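# Press a jar's lid until it snaps shut

## Task

A jar sits free on the table with its lid resting on top. Push the lid down firmly until it clicks onto the jar all the way around and sits flat on the jar's rim; if one side seats first, push on the side that is still raised. Never let the wrist camera or its bracket (on the heel of the palm, little-finger side) press on the lid, or the task fails. At the end the jar must stand upright on the table, neither jar nor lid may still be moving, and the result must hold without the robot. Release and move the hands away when finished.

## Robot and tools

ROBOT. Two arms, left_arm and right_arm, each ending in an identical five-finger right hand, so the two hands are not mirrored. Arms must never collide or push hard on each other, counting every part: wrist, bracket, palm, back, fingers, thumb.

SCENE FRAME. Origin on the table surface halfway between the two arm bases; table top is z = 0, +z up; the arms face each other across the table, left_arm's base on the +y side. Printed positions are metres, orientations are quaternions w,x,y,z, velocities m/s and rad/s. Printed hand positions can be slightly off, more at long reach.

HAND POINT. Each hand has a reference point 0.05 m in front of the palm, where index pad and thumb tip meet in a pinch. Its +z runs along the straightened fingers (fingertips 0.06 to 0.07 m beyond), +y points out of the palm, +x runs across the palm toward the little finger. The hand spans 0.08 m from the point on the little-finger side; on the thumb side 0.02 m with the thumb swung in front of the palm, up to 0.09 m otherwise. A wrist bracket carrying the camera, on the little-finger side, stands 0.03 m past the point along +y and 0.11 m across the palm; it must not touch the lid.

execute_actions(actions). actions is a list of actions; each action is a list of up to 15 rows, each row lasting one 1/30 s step; if fewer than 15 rows are given, the final row repeats. An empty list only returns state and images. A row is one flat list covering both arms: 28 numbers in [-1, 1] in this order: left_arm/dx, dy, dz, rx, ry, rz, left_gripper/little, ring, middle, index, thumb_bend, thumb_turn, force_limit, speed, then those 14 for right_arm/ and right_gripper/. Optionally 12 more values 0 to 1 follow (joint stiffness scales, left's six then right's six, in Joint positions order), only if stiffness control is permitted. dx..rz are an offset, not a pose: the target relative to the hand point's measured pose at the start of that action (for a call's first action, the last reported pose), expressed in the hand point's own axes. Each row is relative to that same start, not to the previous row. 1.0 equals 0.6 m or 180 degrees; rx, ry, rz form a single rotation vector. Per step the command is clipped to within 100 mm and 16 degrees of the measured pose, so large targets need several actions.

Hand values are absolute targets, not offsets. little, ring, middle, index: +1 straight, -1 curled into the palm. thumb_bend: +1 straight, -1 fully bent. thumb_turn: +1 beside the palm, -1 across in front of it. A pinch is roughly index -0.22, thumb_bend -0.75, thumb_turn -0.57. force_limit maps linearly from about 0 N (-1) to 10 N (+1) at the fingertip (15 N for the two thumb motors); it does not limit opening. speed maps linearly from near zero (-1) to full (+1, 0.6 s for full travel). No value means 'unchanged': to leave a hand alone, resend its last row's eight numbers, or, if none was sent yet, its hand_measured six values plus hand_force_limit and hand_speed. A motor only starts when its target changes by 0.01 or more.

move(target, speed, stop_force, blocking). target is one row like the above (28 numbers, optionally 40); its arm values are offsets from the pose in the latest result that showed one, in hand-point axes. Each hand point travels straight toward its target; both paths finish together, lasting 0.5 to 10 s (cut off at 10 s). speed: top path speed in m/s, 0.002 to 0.5, default 0.25; rotation up to twice that in rad/s. stop_force: optional, 9 to 40 N, shared by both arms; an arm's path ends when its wrist sensor feels that much added push against the motion for two steps, then it backs to its pose two steps earlier and holds. Only reliable for a slow, non-rotating approach; contact can still overshoot, so keep speed low. Omit it when lifting off something the hand presses on. Not allowed before 0.2 s of scene time, nor with blocking=false. blocking=false returns after 0.5 s; poll with wait(0) and do not send other motion until the move ends. The result adds a 'move:' line: done, off_target, moving, held, contact or fault, plus limits such as paced (command clipped) or held (steps blocked), and each hand point's distance from its target.

wait(seconds): 0 to 10, arms hold the last command. stop(): brakes a running move. zoom_image(camera, region): region [x0, y0, x1, y1] pixels, at most 504 by 504, from cam_high (896x504), cam_low (896x504), cam_left_wrist (616x616) or cam_right_wrist (616x616). show_instructions(): shows reference pages. finished_scene(scene): ends the given scene number after the last command is held; irreversible.

RESULT LINES. State line per arm with pose and velocities; 'Hand target' lines show where each arm is being driven; 'pose unreachable' means the clearance check altered that arm's command. hand_measured, hand_stopped_by (moving, target, force, stalled, fault), hand_load_n (positive when pushed open), hand_force_limit, hand_speed list six motors in send order. Joint torques include drive output and noise. Wrist force and torque are in the end effector's axes; pressing on a surface shows force pointing back into the arm; offsets up to about 4 N, noise up to 2.4 N, saturation near 50 N.

HAZARDS. Arms are stiff: aiming even slightly past a rigid contact can trigger a fault. Joint load limits: 135 N m for shoulder pan, shoulder lift, elbow; 25.2 N m for the three wrist joints. A torque fault, or any outside force of 150 N, halts that arm for 10 s. Holding load heats motors: warning from 70 °C, braking fault at 85 °C. Fast touches strike harder. Do not knock the jar over or off the table; loose objects may get nudged occasionally. The simulation runs while you think, holding the last command.

Each tool is called by a JSON object that holds its "op" and its "data", one argument or row to a line.

Reference images:

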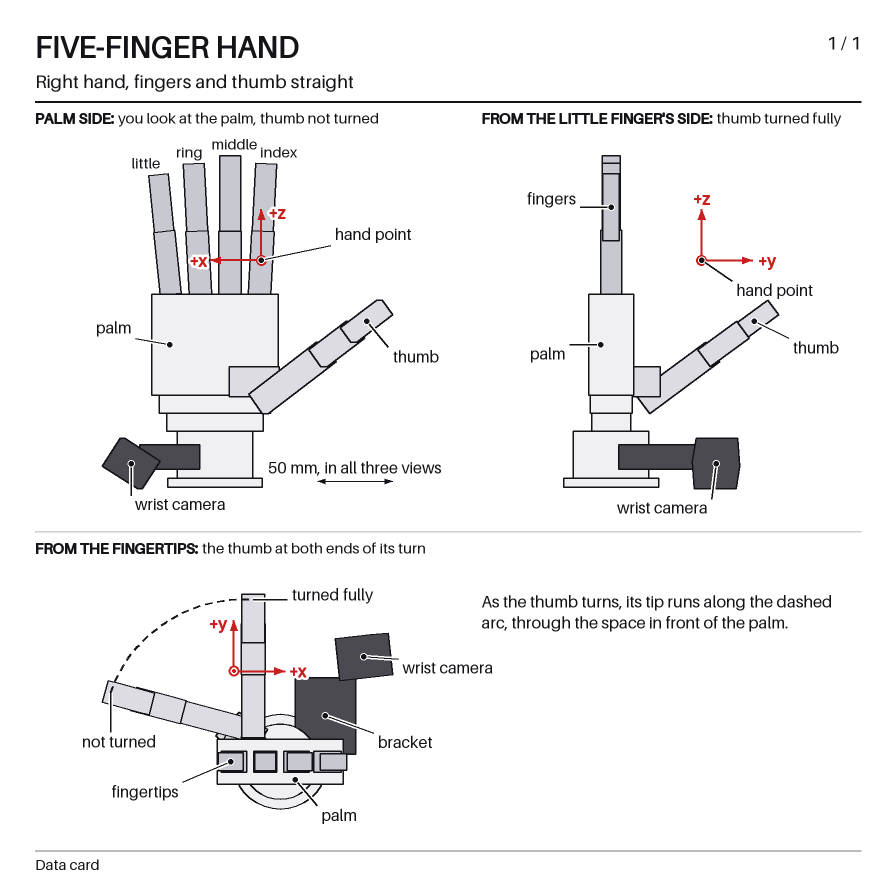

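## Session

{"op": "execute_actions", "data": {
  "actions": []
}}

Scene clock: 0.00 s.
left_arm: end_effector_position=(+0.3135, +0.3933, +0.4830) hand_measured=(+1.000, +1.000, +1.000, +1.000, +1.000, +1.000) hand_load_n=(+0.0, +0.0, +0.0, +0.0, +0.0, +0.0) hand_stopped_by=(target, target, target, target, target, target) hand_force_limit=0.00 hand_speed=-0.80 end_effector_quat_wxyz=(+0.009, +0.405, +0.914, -0.009) end_effector_velocity=(+0.000, +0.000, +0.000) end_effector_angular_velocity=(-0.000, -0.001, +0.000) | right_arm: end_effector_position=(+0.0865, -0.2554, +0.4892) hand_measured=(+1.000, +1.000, +1.000, +1.000, +1.000, +1.000) hand_load_n=(+0.0, +0.0, +0.0, +0.0, +0.0, +0.0) hand_stopped_by=(target, target, target, target, target, target) hand_force_limit=0.00 hand_speed=-0.80 end_effector_quat_wxyz=(+0.039, -0.386, +0.922, +0.009) end_effector_velocity=(-0.000, -0.000, -0.000) end_effector_angular_velocity=(+0.001, -0.001, +0.000)
Joint positions: left_arm=[ 0.537 -1.732  1.33   1.948  1.572 -1.917] | right_arm=[-1.181 -1.753  1.32   1.923  1.559 -1.885]
Joint velocities: left_arm=[ 0.    -0.    -0.001  0.    -0.001  0.   ] | right_arm=[ 0.    -0.001  0.001 -0.001 -0.    -0.   ]
Joint torques (N m, as the arm reports them, + toward a larger angle): no reading
Motor temperatures (°C, as the motors report them): left_arm=[30 29 32 37 36 36] | right_arm=[33 32 30 40 36 40]
Wrist force (N, on the end effector, along its own x y z axes, offset not removed): no reading
Wrist torque (N m, same axes, about the end effector's origin, offset not removed): no reading
Hand target (left_arm): +0.313, +0.393, +0.483; +0.009, +0.405, +0.914, -0.009
Hand target (right_arm): +0.086, -0.255, +0.489; +0.039, -0.386, +0.922, +0.009
Joint stiffness scale: left_arm=[1. 1. 1. 1. 1. 1.] | right_arm=[1. 1. 1. 1. 1. 1.]

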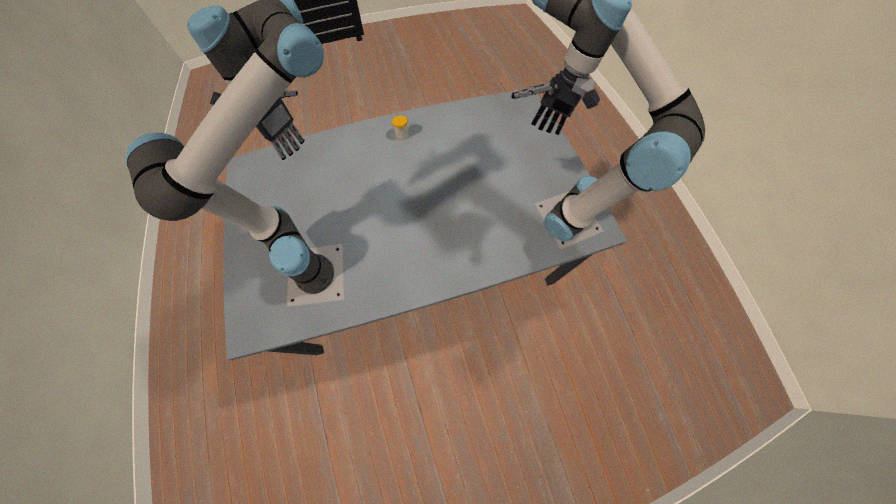

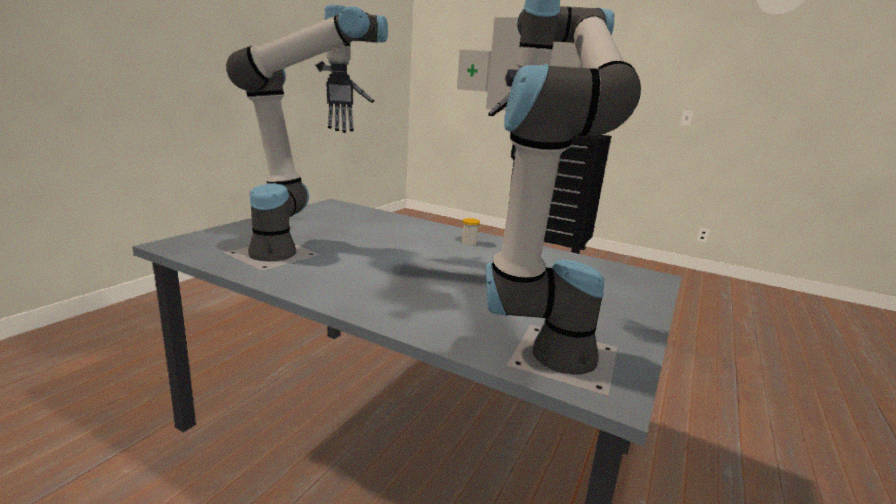

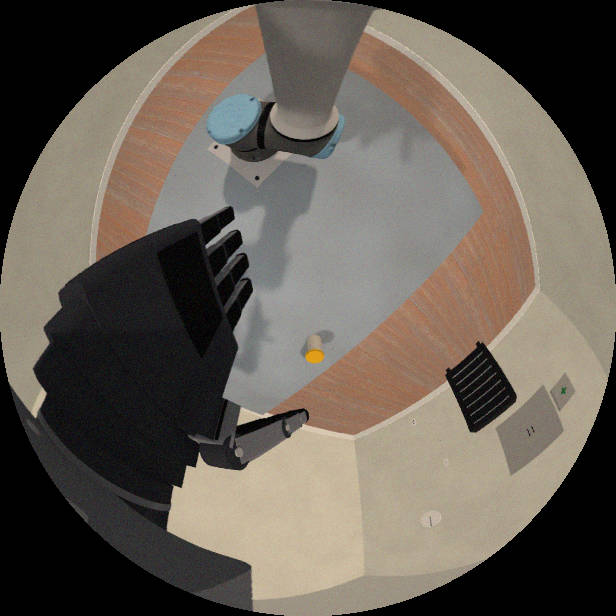

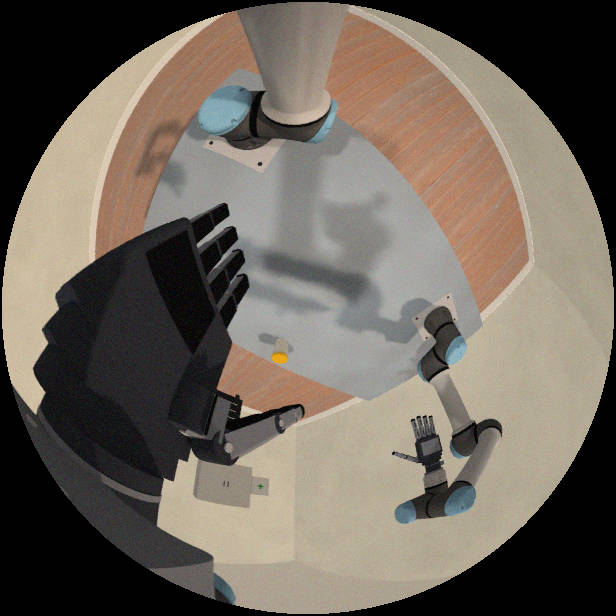

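{"op": "zoom_image", "data": {
  "camera": "cam_low",
  "region": [430, 200, 510, 260]
}}

{"op": "zoom_image", "data": {
  "camera": "cam_high",
  "region": [360, 100, 440, 160]
}}

{"op": "zoom_image", "data": {
  "camera": "cam_left_wrist",
  "region": [270, 310, 360, 390]
}}

Region (430, 200, 510, 260) of cam_low's 896x504 image, scaled by 6.300, with more detail than that image has; it fills the top 378 rows of this view, and the rest is white.

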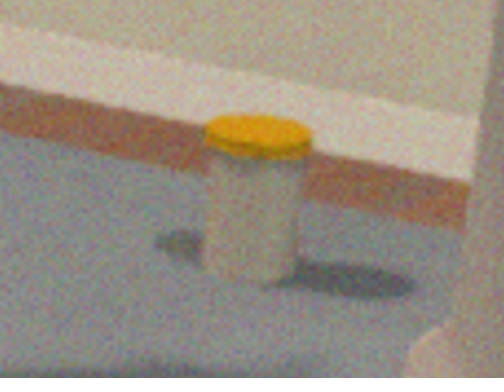

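Region (360, 100, 440, 160) of cam_high's 896x504 image, scaled by 6.300, with more detail than that image has; it fills the top 378 rows of this view, and the rest is white.

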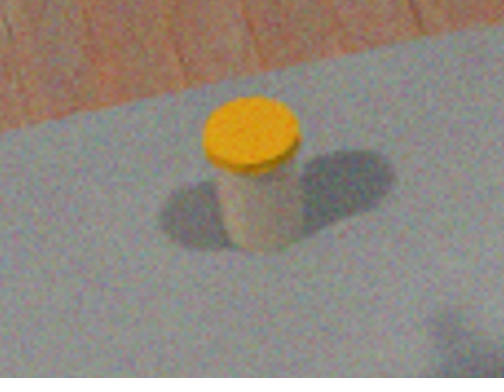

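Region (270, 310, 360, 390) of cam_left_wrist's 616x616 image, scaled by 5.600, with more detail than that image has.

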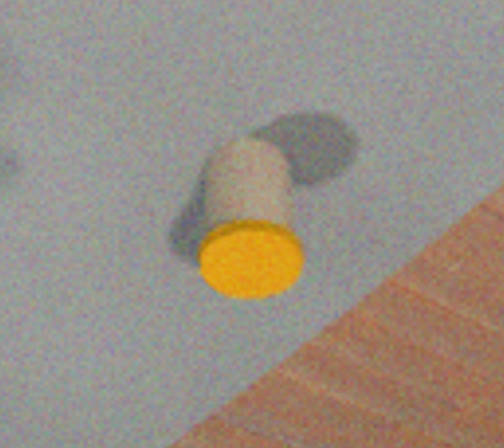

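{"op": "zoom_image", "data": {
  "camera": "cam_right_wrist",
  "region": [240, 310, 330, 390]
}}

{"op": "zoom_image", "data": {
  "camera": "cam_right_wrist",
  "region": [380, 270, 500, 390]
}}

Region (240, 310, 330, 390) of cam_right_wrist's 616x616 image, scaled by 5.600, with more detail than that image has.

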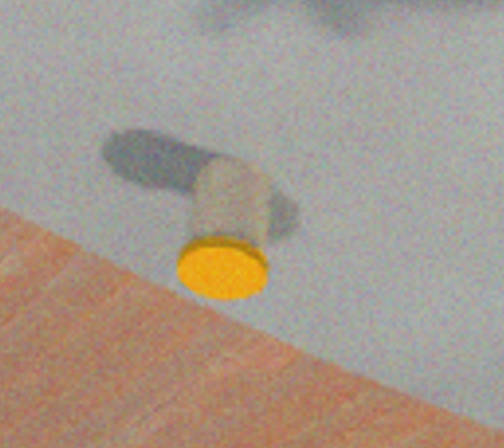

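Region (380, 270, 500, 390) of cam_right_wrist's 616x616 image, scaled by 4.200, with more detail than that image has.

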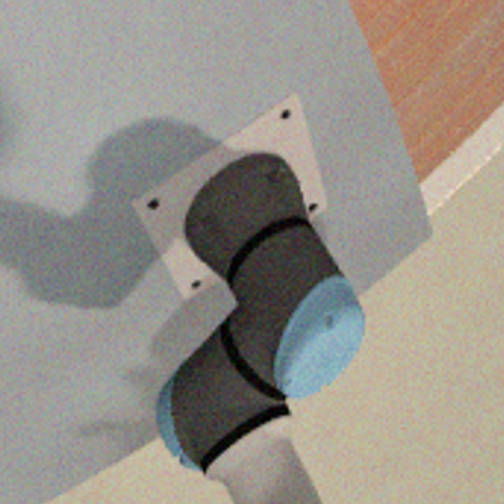

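{"op": "move", "data": {
  "target": [-0.886,-0.1125,0.4435,-0.369,-0.396,0.409,1,1,1,1,1,1,0,-0.8,0,0,0,0,0,0,1,1,1,1,1,1,0,-0.8],
  "speed": 0.35
}}

Scene clock: 64.47 s.
left_arm: end_effector_position=(+0.6211, -0.0525, +0.2297) hand_measured=(+1.000, +1.000, +1.000, +1.000, +1.000, +1.000) hand_load_n=(+0.0, +0.0, +0.0, +0.0, +0.0, +0.0) hand_stopped_by=(target, target, target, target, target, target) hand_force_limit=0.00 hand_speed=-0.80 end_effector_quat_wxyz=(+0.669, +0.670, +0.228, +0.227) end_effector_velocity=(-0.001, -0.002, -0.004) end_effector_angular_velocity=(+0.004, +0.002, -0.008) | right_arm: end_effector_position=(+0.0865, -0.2554, +0.4892) hand_measured=(+1.000, +1.000, +1.000, +1.000, +1.000, +1.000) hand_load_n=(+0.0, +0.0, +0.0, +0.0, +0.0, +0.0) hand_stopped_by=(target, target, target, target, target, target) hand_force_limit=0.00 hand_speed=-0.80 end_effector_quat_wxyz=(+0.039, -0.386, +0.922, +0.009) end_effector_velocity=(-0.001, -0.000, +0.000) end_effector_angular_velocity=(-0.001, +0.001, +0.000)
Joint positions: left_arm=[ 0.817 -0.974  1.646 -0.67   1.585 -0.001] | right_arm=[-1.181 -1.753  1.32   1.923  1.559 -1.885]
Joint velocities: left_arm=[-0.     0.006 -0.001 -0.001  0.008  0.001] | right_arm=[ 0.    -0.001  0.001  0.002  0.    -0.   ]
Joint torques (N m, as the arm reports them, + toward a larger angle): left_arm=[ -1.04 -40.13 -16.98  -2.06   0.06   0.55] | right_arm=[  0.75  -9.82 -16.82   2.09   0.15   0.24]
Motor temperatures (°C, as the motors report them): left_arm=[30 29 32 37 36 36] | right_arm=[33 32 30 40 36 40]
Wrist force (N, on the end effector, along its own x y z axes, offset not removed): left_arm=[3.0 -1.8 2.3] | right_arm=[-1.2 -1.6 2.1]
Wrist torque (N m, same axes, about the end effector's origin, offset not removed): left_arm=[-0.26 -0.46 -0.01] | right_arm=[-0.43 0.19 -0.20]
Hand target (left_arm): +0.622, -0.052, +0.230; +0.669, +0.670, +0.228, +0.228
Hand target (right_arm): +0.086, -0.255, +0.489; +0.039, -0.386, +0.922, +0.009
Off the commanded pose (left_arm): 0.001 m, 0 deg.
Off the commanded pose (right_arm): 0.000 m, 0 deg.
Joint stiffness scale: left_arm=[1. 1. 1. 1. 1. 1.] | right_arm=[1. 1. 1. 1. 1. 1.]
move: done

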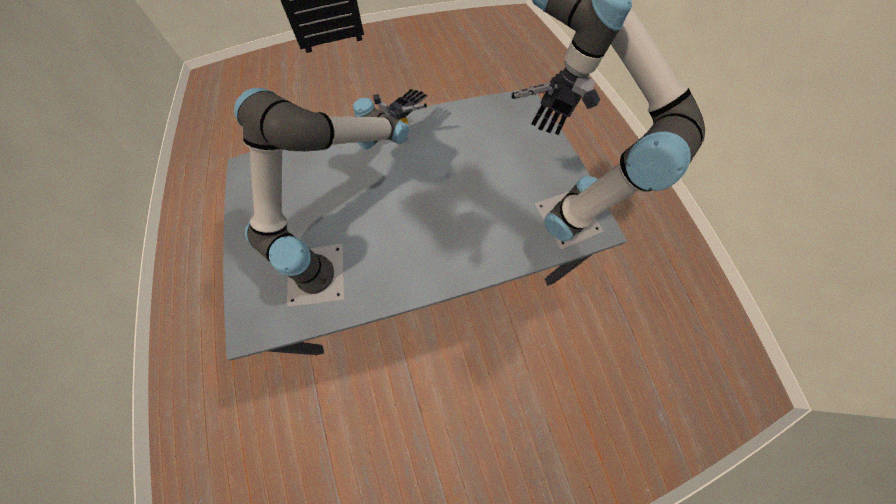

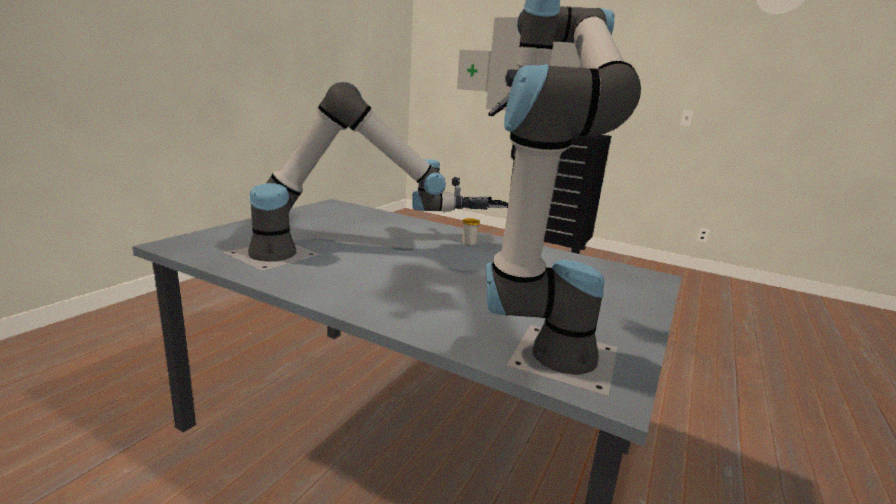

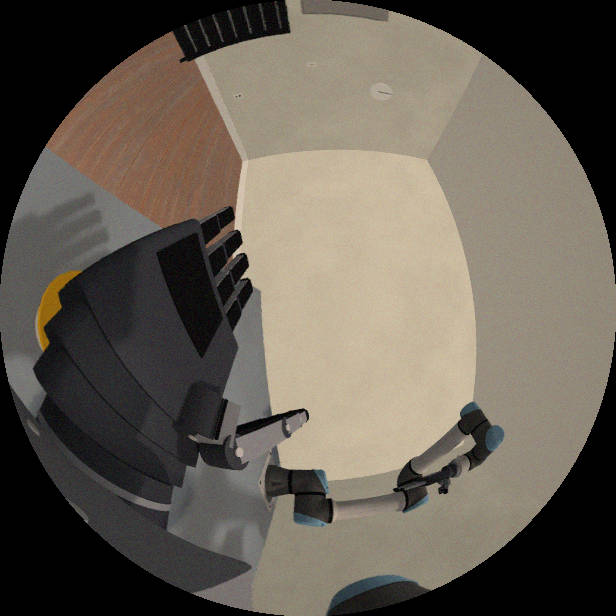

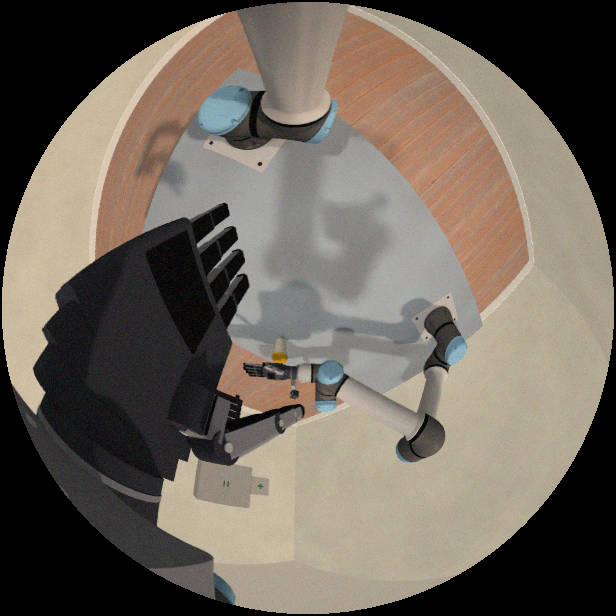

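{"op": "zoom_image", "data": {
  "camera": "cam_low",
  "region": [410, 165, 520, 255]
}}

{"op": "zoom_image", "data": {
  "camera": "cam_left_wrist",
  "region": [10, 240, 150, 380]
}}

{"op": "zoom_image", "data": {
  "camera": "cam_right_wrist",
  "region": [235, 325, 335, 405]
}}

Region (410, 165, 520, 255) of cam_low's 896x504 image, scaled by 4.582, with more detail than that image has; it fills the top 412 rows of this view, and the rest is white.

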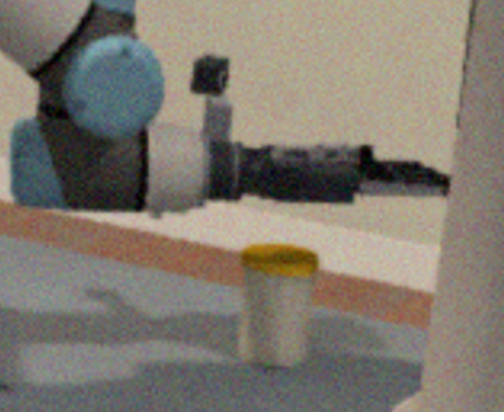

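Region (10, 240, 150, 380) of cam_left_wrist's 616x616 image, scaled by 3.600, with more detail than that image has.

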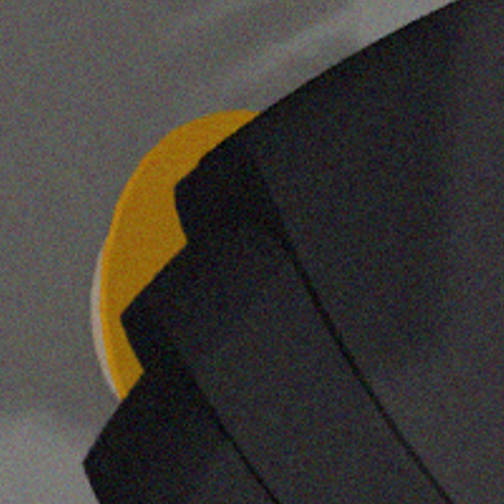

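Region (235, 325, 335, 405) of cam_right_wrist's 616x616 image, scaled by 5.040, with more detail than that image has; it fills the top 403 rows of this view, and the rest is white.

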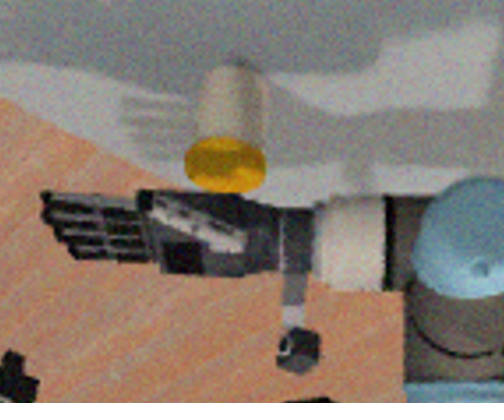

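{"op": "move", "data": {
  "target": [0.022,-0.05,-0.027,0,0,0,1,1,1,1,1,1,0,-0.8,0,0,0,0,0,0,1,1,1,1,1,1,0,-0.8],
  "speed": 0.1
}}

{"op": "zoom_image", "data": {
  "camera": "cam_low",
  "region": [410, 165, 520, 255]
}}

{"op": "zoom_image", "data": {
  "camera": "cam_right_wrist",
  "region": [235, 325, 335, 405]
}}

Scene clock: 78.27 s.
left_arm: end_effector_position=(+0.6213, -0.0328, +0.2013) hand_measured=(+1.000, +1.000, +1.000, +1.000, +1.000, +1.000) hand_load_n=(+0.0, +0.0, +0.0, +0.0, +0.0, +0.0) hand_stopped_by=(target, target, target, target, target, target) hand_force_limit=0.00 hand_speed=-0.80 end_effector_quat_wxyz=(+0.669, +0.670, +0.228, +0.227) end_effector_velocity=(-0.001, -0.001, +0.003) end_effector_angular_velocity=(-0.010, -0.008, -0.004) | right_arm: end_effector_position=(+0.0865, -0.2554, +0.4892) hand_measured=(+1.000, +1.000, +1.000, +1.000, +1.000, +1.000) hand_load_n=(+0.0, +0.0, +0.0, +0.0, +0.0, +0.0) hand_stopped_by=(target, target, target, target, target, target) hand_force_limit=0.00 hand_speed=-0.80 end_effector_quat_wxyz=(+0.039, -0.386, +0.922, +0.009) end_effector_velocity=(+0.000, +0.000, -0.000) end_effector_angular_velocity=(-0.000, +0.001, +0.001)
Joint positions: left_arm=[ 0.841 -0.951  1.701 -0.749  1.609 -0.001] | right_arm=[-1.181 -1.753  1.32   1.923  1.559 -1.885]
Joint velocities: left_arm=[ 0.    -0.     0.001 -0.013  0.004 -0.   ] | right_arm=[ 0.     0.001  0.    -0.     0.    -0.   ]
Joint torques (N m, as the arm reports them, + toward a larger angle): left_arm=[ -0.48 -39.05 -14.    -1.69  -0.22  -0.03] | right_arm=[  0.89  -9.1  -18.06   2.13   0.03   0.01]
Motor temperatures (°C, as the motors report them): left_arm=[30 29 32 37 36 36] | right_arm=[33 32 30 40 36 40]
Wrist force (N, on the end effector, along its own x y z axes, offset not removed): left_arm=[-0.5 -2.0 -2.1] | right_arm=[-0.7 0.7 2.3]
Wrist torque (N m, same axes, about the end effector's origin, offset not removed): left_arm=[0.03 0.10 -0.38] | right_arm=[-0.08 0.16 0.06]
Hand target (left_arm): +0.622, -0.032, +0.200; +0.669, +0.670, +0.228, +0.227
Hand target (right_arm): +0.086, -0.255, +0.489; +0.039, -0.386, +0.922, +0.009
Off the commanded pose (left_arm): 0.002 m, 0 deg.
Off the commanded pose (right_arm): 0.000 m, 0 deg.
Joint stiffness scale: left_arm=[1. 1. 1. 1. 1. 1.] | right_arm=[1. 1. 1. 1. 1. 1.]
move: done

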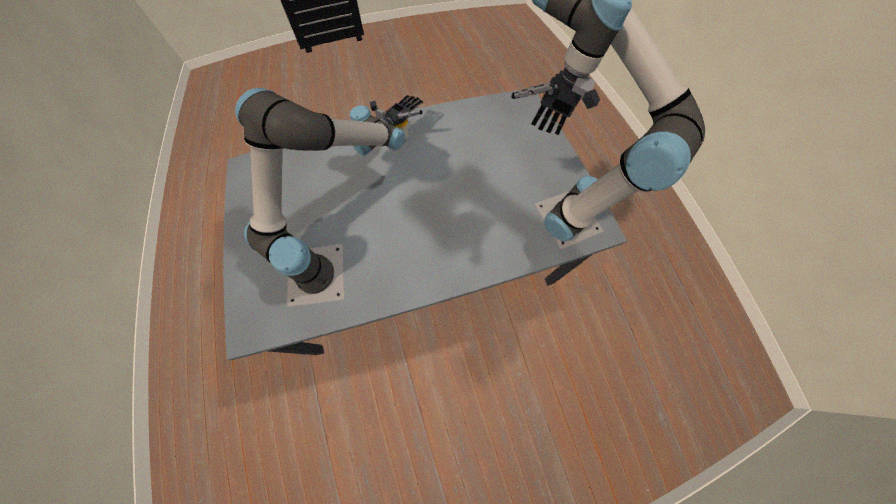

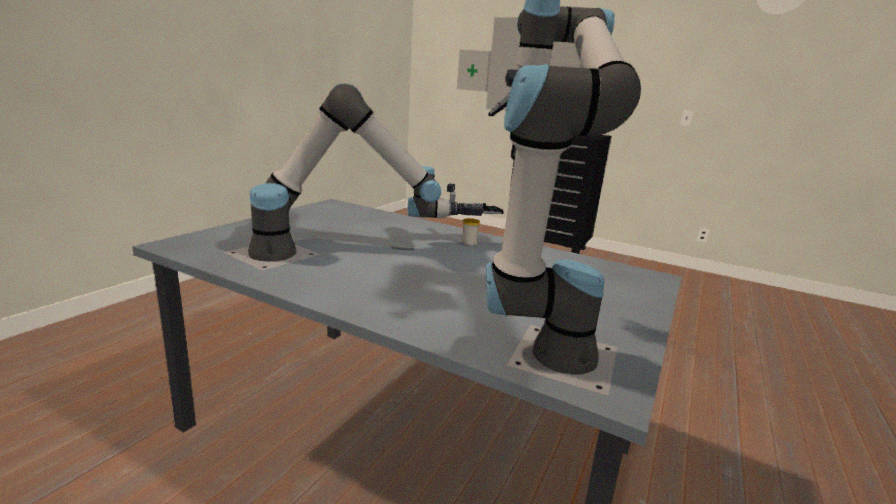

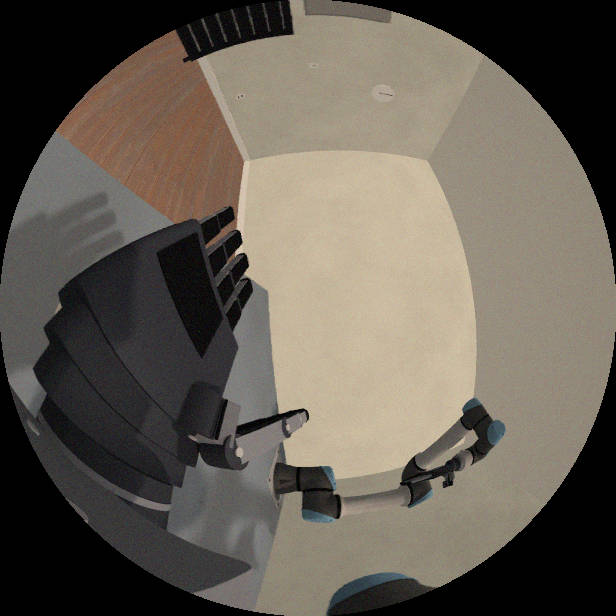

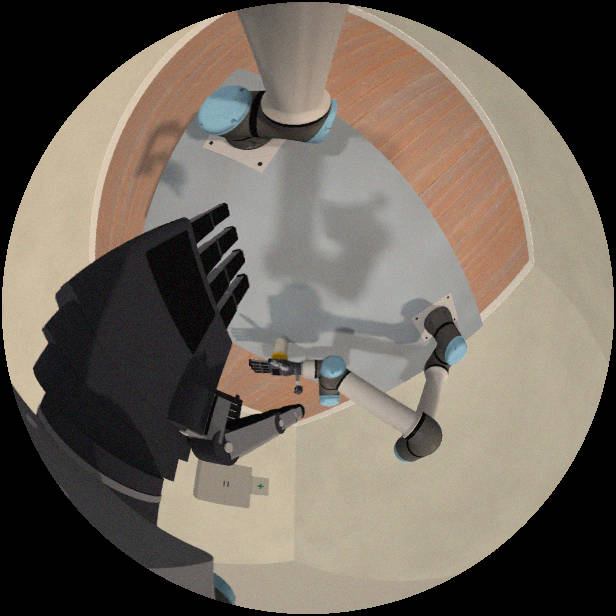

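Region (410, 165, 520, 255) of cam_low's 896x504 image, scaled by 4.582, with more detail than that image has; it fills the top 412 rows of this view, and the rest is white.

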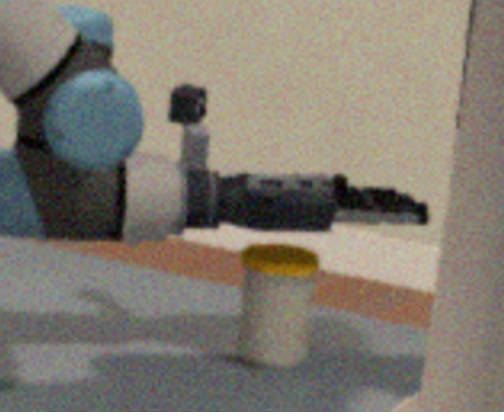

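Region (235, 325, 335, 405) of cam_right_wrist's 616x616 image, scaled by 5.040, with more detail than that image has; it fills the top 403 rows of this view, and the rest is white.

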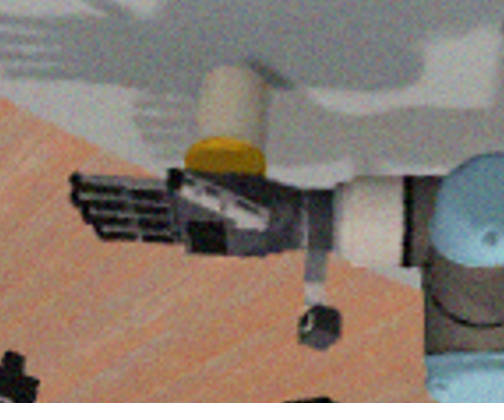

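{"op": "move", "data": {
  "target": [0,-0.07,0,0,0,0,1,1,1,1,1,1,0,-0.8,0,0,0,0,0,0,1,1,1,1,1,1,0,-0.8],
  "speed": 0.015,
  "stop_force": 12
}}

{"op": "zoom_image", "data": {
  "camera": "cam_low",
  "region": [430, 190, 510, 255]
}}

Scene clock: 84.40 s.
left_arm: end_effector_position=(+0.6220, -0.0338, +0.1690) hand_measured=(+1.000, +1.000, +1.000, +1.000, +1.000, +1.000) hand_load_n=(+0.0, +0.0, +0.0, +0.0, +0.0, +0.0) hand_stopped_by=(target, target, target, target, target, target) hand_force_limit=0.00 hand_speed=-0.80 end_effector_quat_wxyz=(+0.674, +0.665, +0.226, +0.229) end_effector_velocity=(+0.000, +0.000, -0.001) end_effector_angular_velocity=(-0.005, -0.004, +0.000) | right_arm: end_effector_position=(+0.0865, -0.2554, +0.4892) hand_measured=(+1.000, +1.000, +1.000, +1.000, +1.000, +1.000) hand_load_n=(+0.0, +0.0, +0.0, +0.0, +0.0, +0.0) hand_stopped_by=(target, target, target, target, target, target) hand_force_limit=0.00 hand_speed=-0.80 end_effector_quat_wxyz=(+0.039, -0.386, +0.922, +0.009) end_effector_velocity=(-0.000, -0.000, -0.000) end_effector_angular_velocity=(-0.001, +0.002, -0.002)
Joint positions: left_arm=[ 0.841 -0.889  1.712 -0.835  1.609 -0.001] | right_arm=[-1.181 -1.753  1.32   1.923  1.559 -1.885]
Joint velocities: left_arm=[ 0.001  0.004  0.001 -0.011  0.    -0.   ] | right_arm=[-0.     0.     0.001  0.002 -0.     0.001]
Joint torques (N m, as the arm reports them, + toward a larger angle): left_arm=[ -1.66 -34.   -11.45  -0.67  -0.45   0.09] | right_arm=[  0.77  -9.65 -16.68   2.3    0.01   0.05]
Motor temperatures (°C, as the motors report them): left_arm=[30 29 32 37 36 36] | right_arm=[33 32 30 40 36 40]
Wrist force (N, on the end effector, along its own x y z axes, offset not removed): left_arm=[-1.0 9.0 0.7] | right_arm=[-1.0 0.0 2.2]
Wrist torque (N m, same axes, about the end effector's origin, offset not removed): left_arm=[0.71 0.23 0.22] | right_arm=[-0.19 0.22 -0.17]
Hand target (left_arm): +0.621, -0.033, +0.159; +0.669, +0.670, +0.228, +0.227
Hand target (right_arm): +0.086, -0.255, +0.489; +0.039, -0.386, +0.922, +0.009
Off the commanded pose (left_arm): 0.010 m, 1 deg.
Off the commanded pose (right_arm): 0.000 m, 0 deg.
Joint stiffness scale: left_arm=[1. 1. 1. 1. 1. 1.] | right_arm=[1. 1. 1. 1. 1. 1.]
move: off_target (left_arm)

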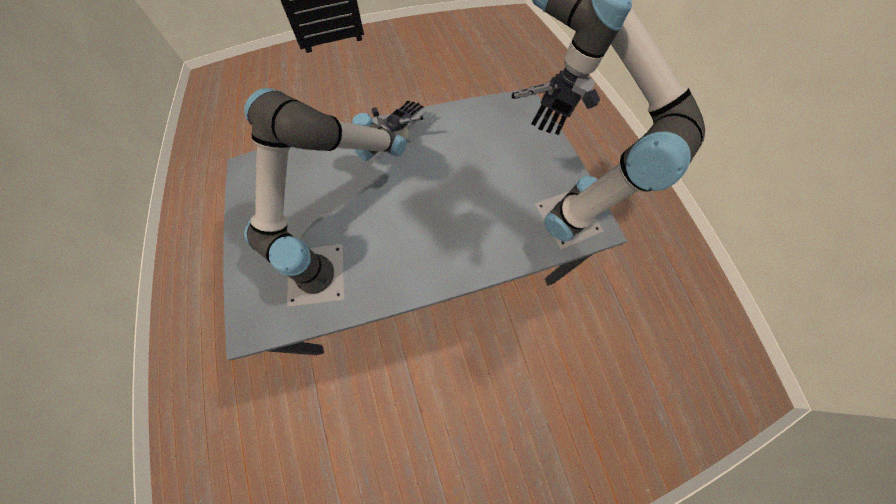

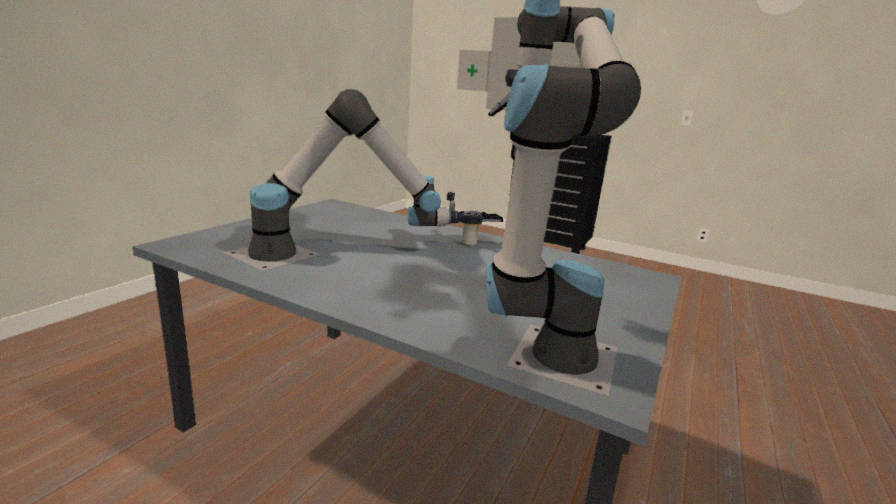

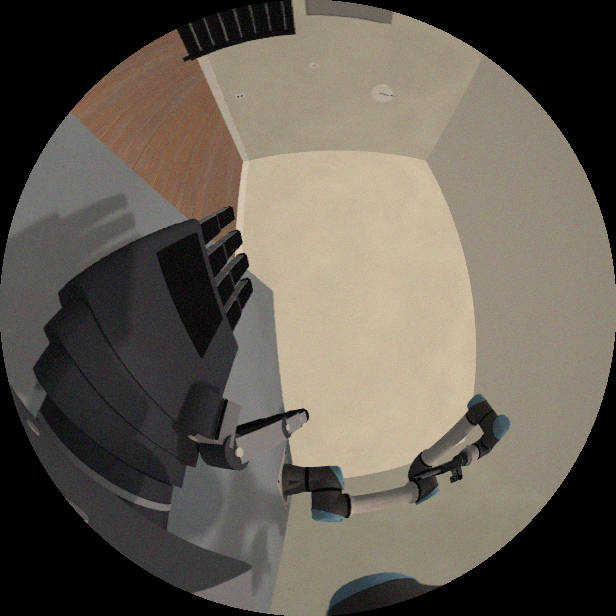

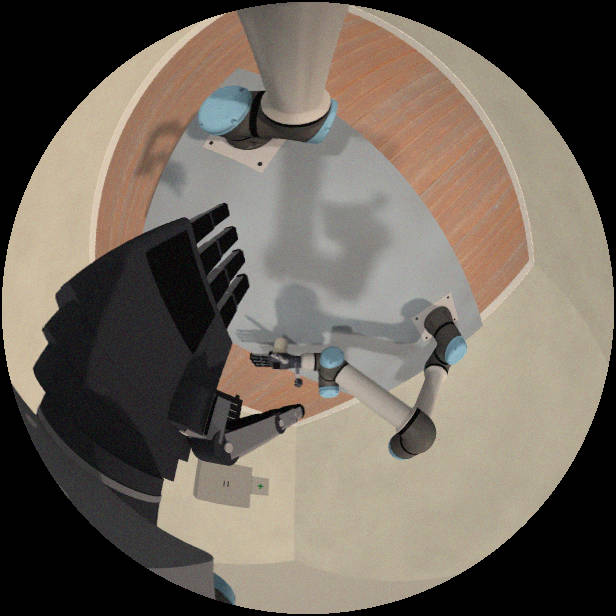

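Region (430, 190, 510, 255) of cam_low's 896x504 image, scaled by 6.300, with more detail than that image has; it fills the top 410 rows of this view, and the rest is white.

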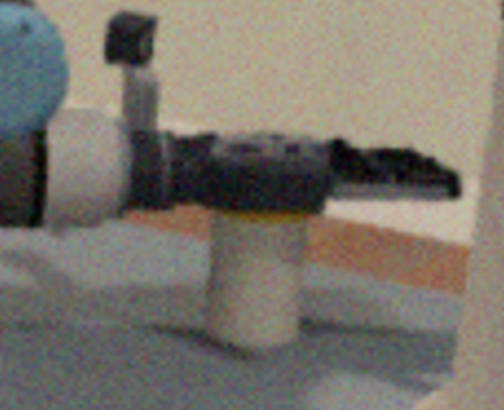

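{"op": "move", "data": {
  "target": [0,-0.077,-0.006,0.0245,0,0,1,1,1,1,1,1,0,-0.8,0,0,0,0,0,0,1,1,1,1,1,1,0,-0.8],
  "speed": 0.05
}}

{"op": "zoom_image", "data": {
  "camera": "cam_low",
  "region": [430, 190, 510, 255]
}}

Scene clock: 92.37 s.
left_arm: end_effector_position=(+0.6229, -0.0350, +0.1652) hand_measured=(+1.000, +1.000, +1.000, +1.000, +1.000, +1.000) hand_load_n=(+0.0, +0.0, +0.0, +0.0, +0.0, +0.0) hand_stopped_by=(target, target, target, target, target, target) hand_force_limit=0.00 hand_speed=-0.80 end_effector_quat_wxyz=(+0.671, +0.668, +0.227, +0.228) end_effector_velocity=(+0.001, +0.000, -0.001) end_effector_angular_velocity=(+0.003, +0.002, +0.000) | right_arm: end_effector_position=(+0.0865, -0.2554, +0.4892) hand_measured=(+1.000, +1.000, +1.000, +1.000, +1.000, +1.000) hand_load_n=(+0.0, +0.0, +0.0, +0.0, +0.0, +0.0) hand_stopped_by=(target, target, target, target, target, target) hand_force_limit=0.00 hand_speed=-0.80 end_effector_quat_wxyz=(+0.039, -0.386, +0.922, +0.009) end_effector_velocity=(-0.000, -0.000, +0.000) end_effector_angular_velocity=(+0.000, -0.000, -0.002)
Joint positions: left_arm=[ 0.841 -0.884  1.706 -0.827  1.61   0.001] | right_arm=[-1.181 -1.753  1.32   1.923  1.559 -1.885]
Joint velocities: left_arm=[ 0.001  0.001 -0.002  0.004  0.001  0.   ] | right_arm=[-0.001 -0.001 -0.     0.001 -0.     0.001]
Joint torques (N m, as the arm reports them, + toward a larger angle): left_arm=[-1.32 -9.81 -4.02  5.62 -0.1   0.56] | right_arm=[  0.    -9.78 -16.57   2.15   0.02  -0.04]
Motor temperatures (°C, as the motors report them): left_arm=[30 29 32 37 36 36] | right_arm=[33 32 30 40 36 40]
Wrist force (N, on the end effector, along its own x y z axes, offset not removed): left_arm=[-0.5 45.6 -15.3] | right_arm=[-0.6 2.2 3.4]
Wrist torque (N m, same axes, about the end effector's origin, offset not removed): left_arm=[4.15 0.39 0.92] | right_arm=[0.23 0.03 0.01]
Hand target (left_arm): +0.619, -0.030, +0.124; +0.648, +0.691, +0.235, +0.220
Hand target (right_arm): +0.086, -0.255, +0.489; +0.039, -0.386, +0.922, +0.009
Off the commanded pose (left_arm): 0.043 m, 4 deg.
Off the commanded pose (right_arm): 0.000 m, 0 deg.
Joint stiffness scale: left_arm=[1. 1. 1. 1. 1. 1.] | right_arm=[1. 1. 1. 1. 1. 1.]
move: off_target (left_arm)

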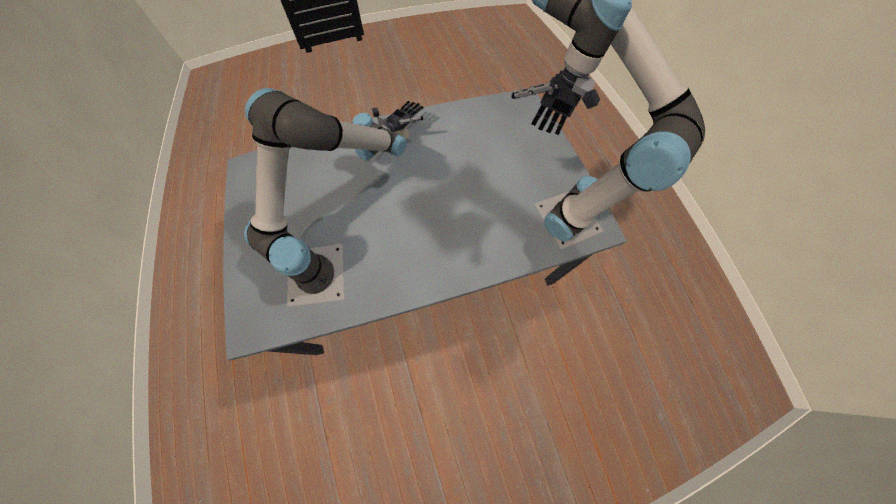

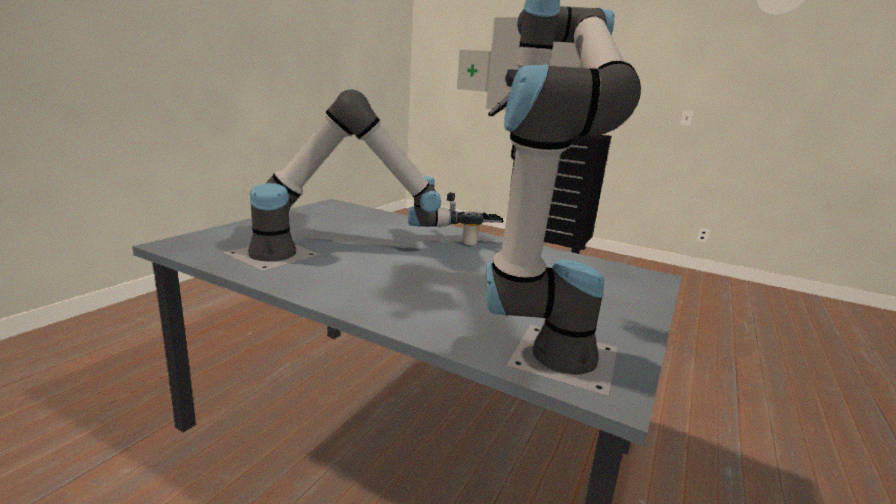

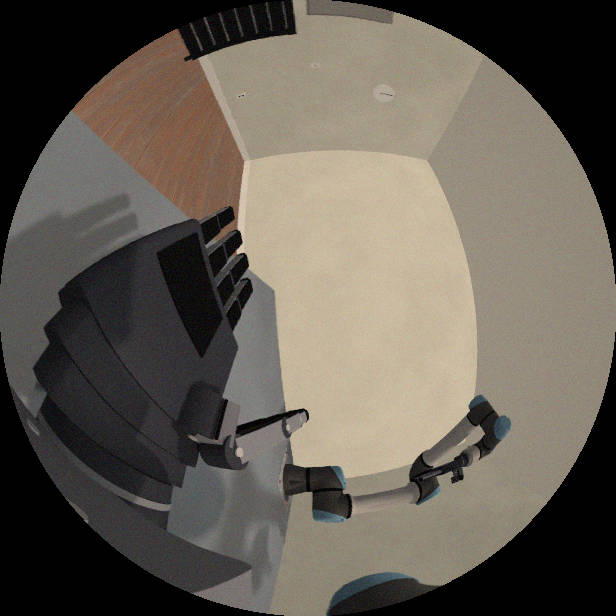

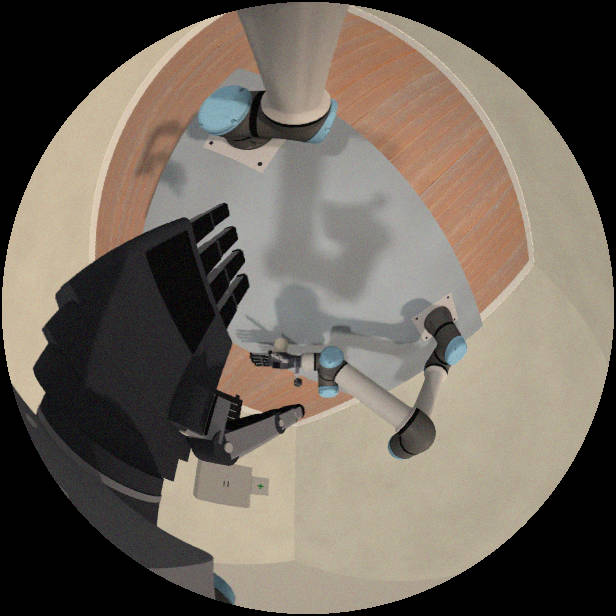

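Region (430, 190, 510, 255) of cam_low's 896x504 image, scaled by 6.300, with more detail than that image has; it fills the top 410 rows of this view, and the rest is white.

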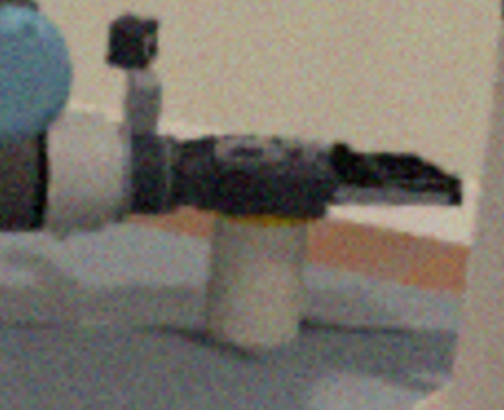

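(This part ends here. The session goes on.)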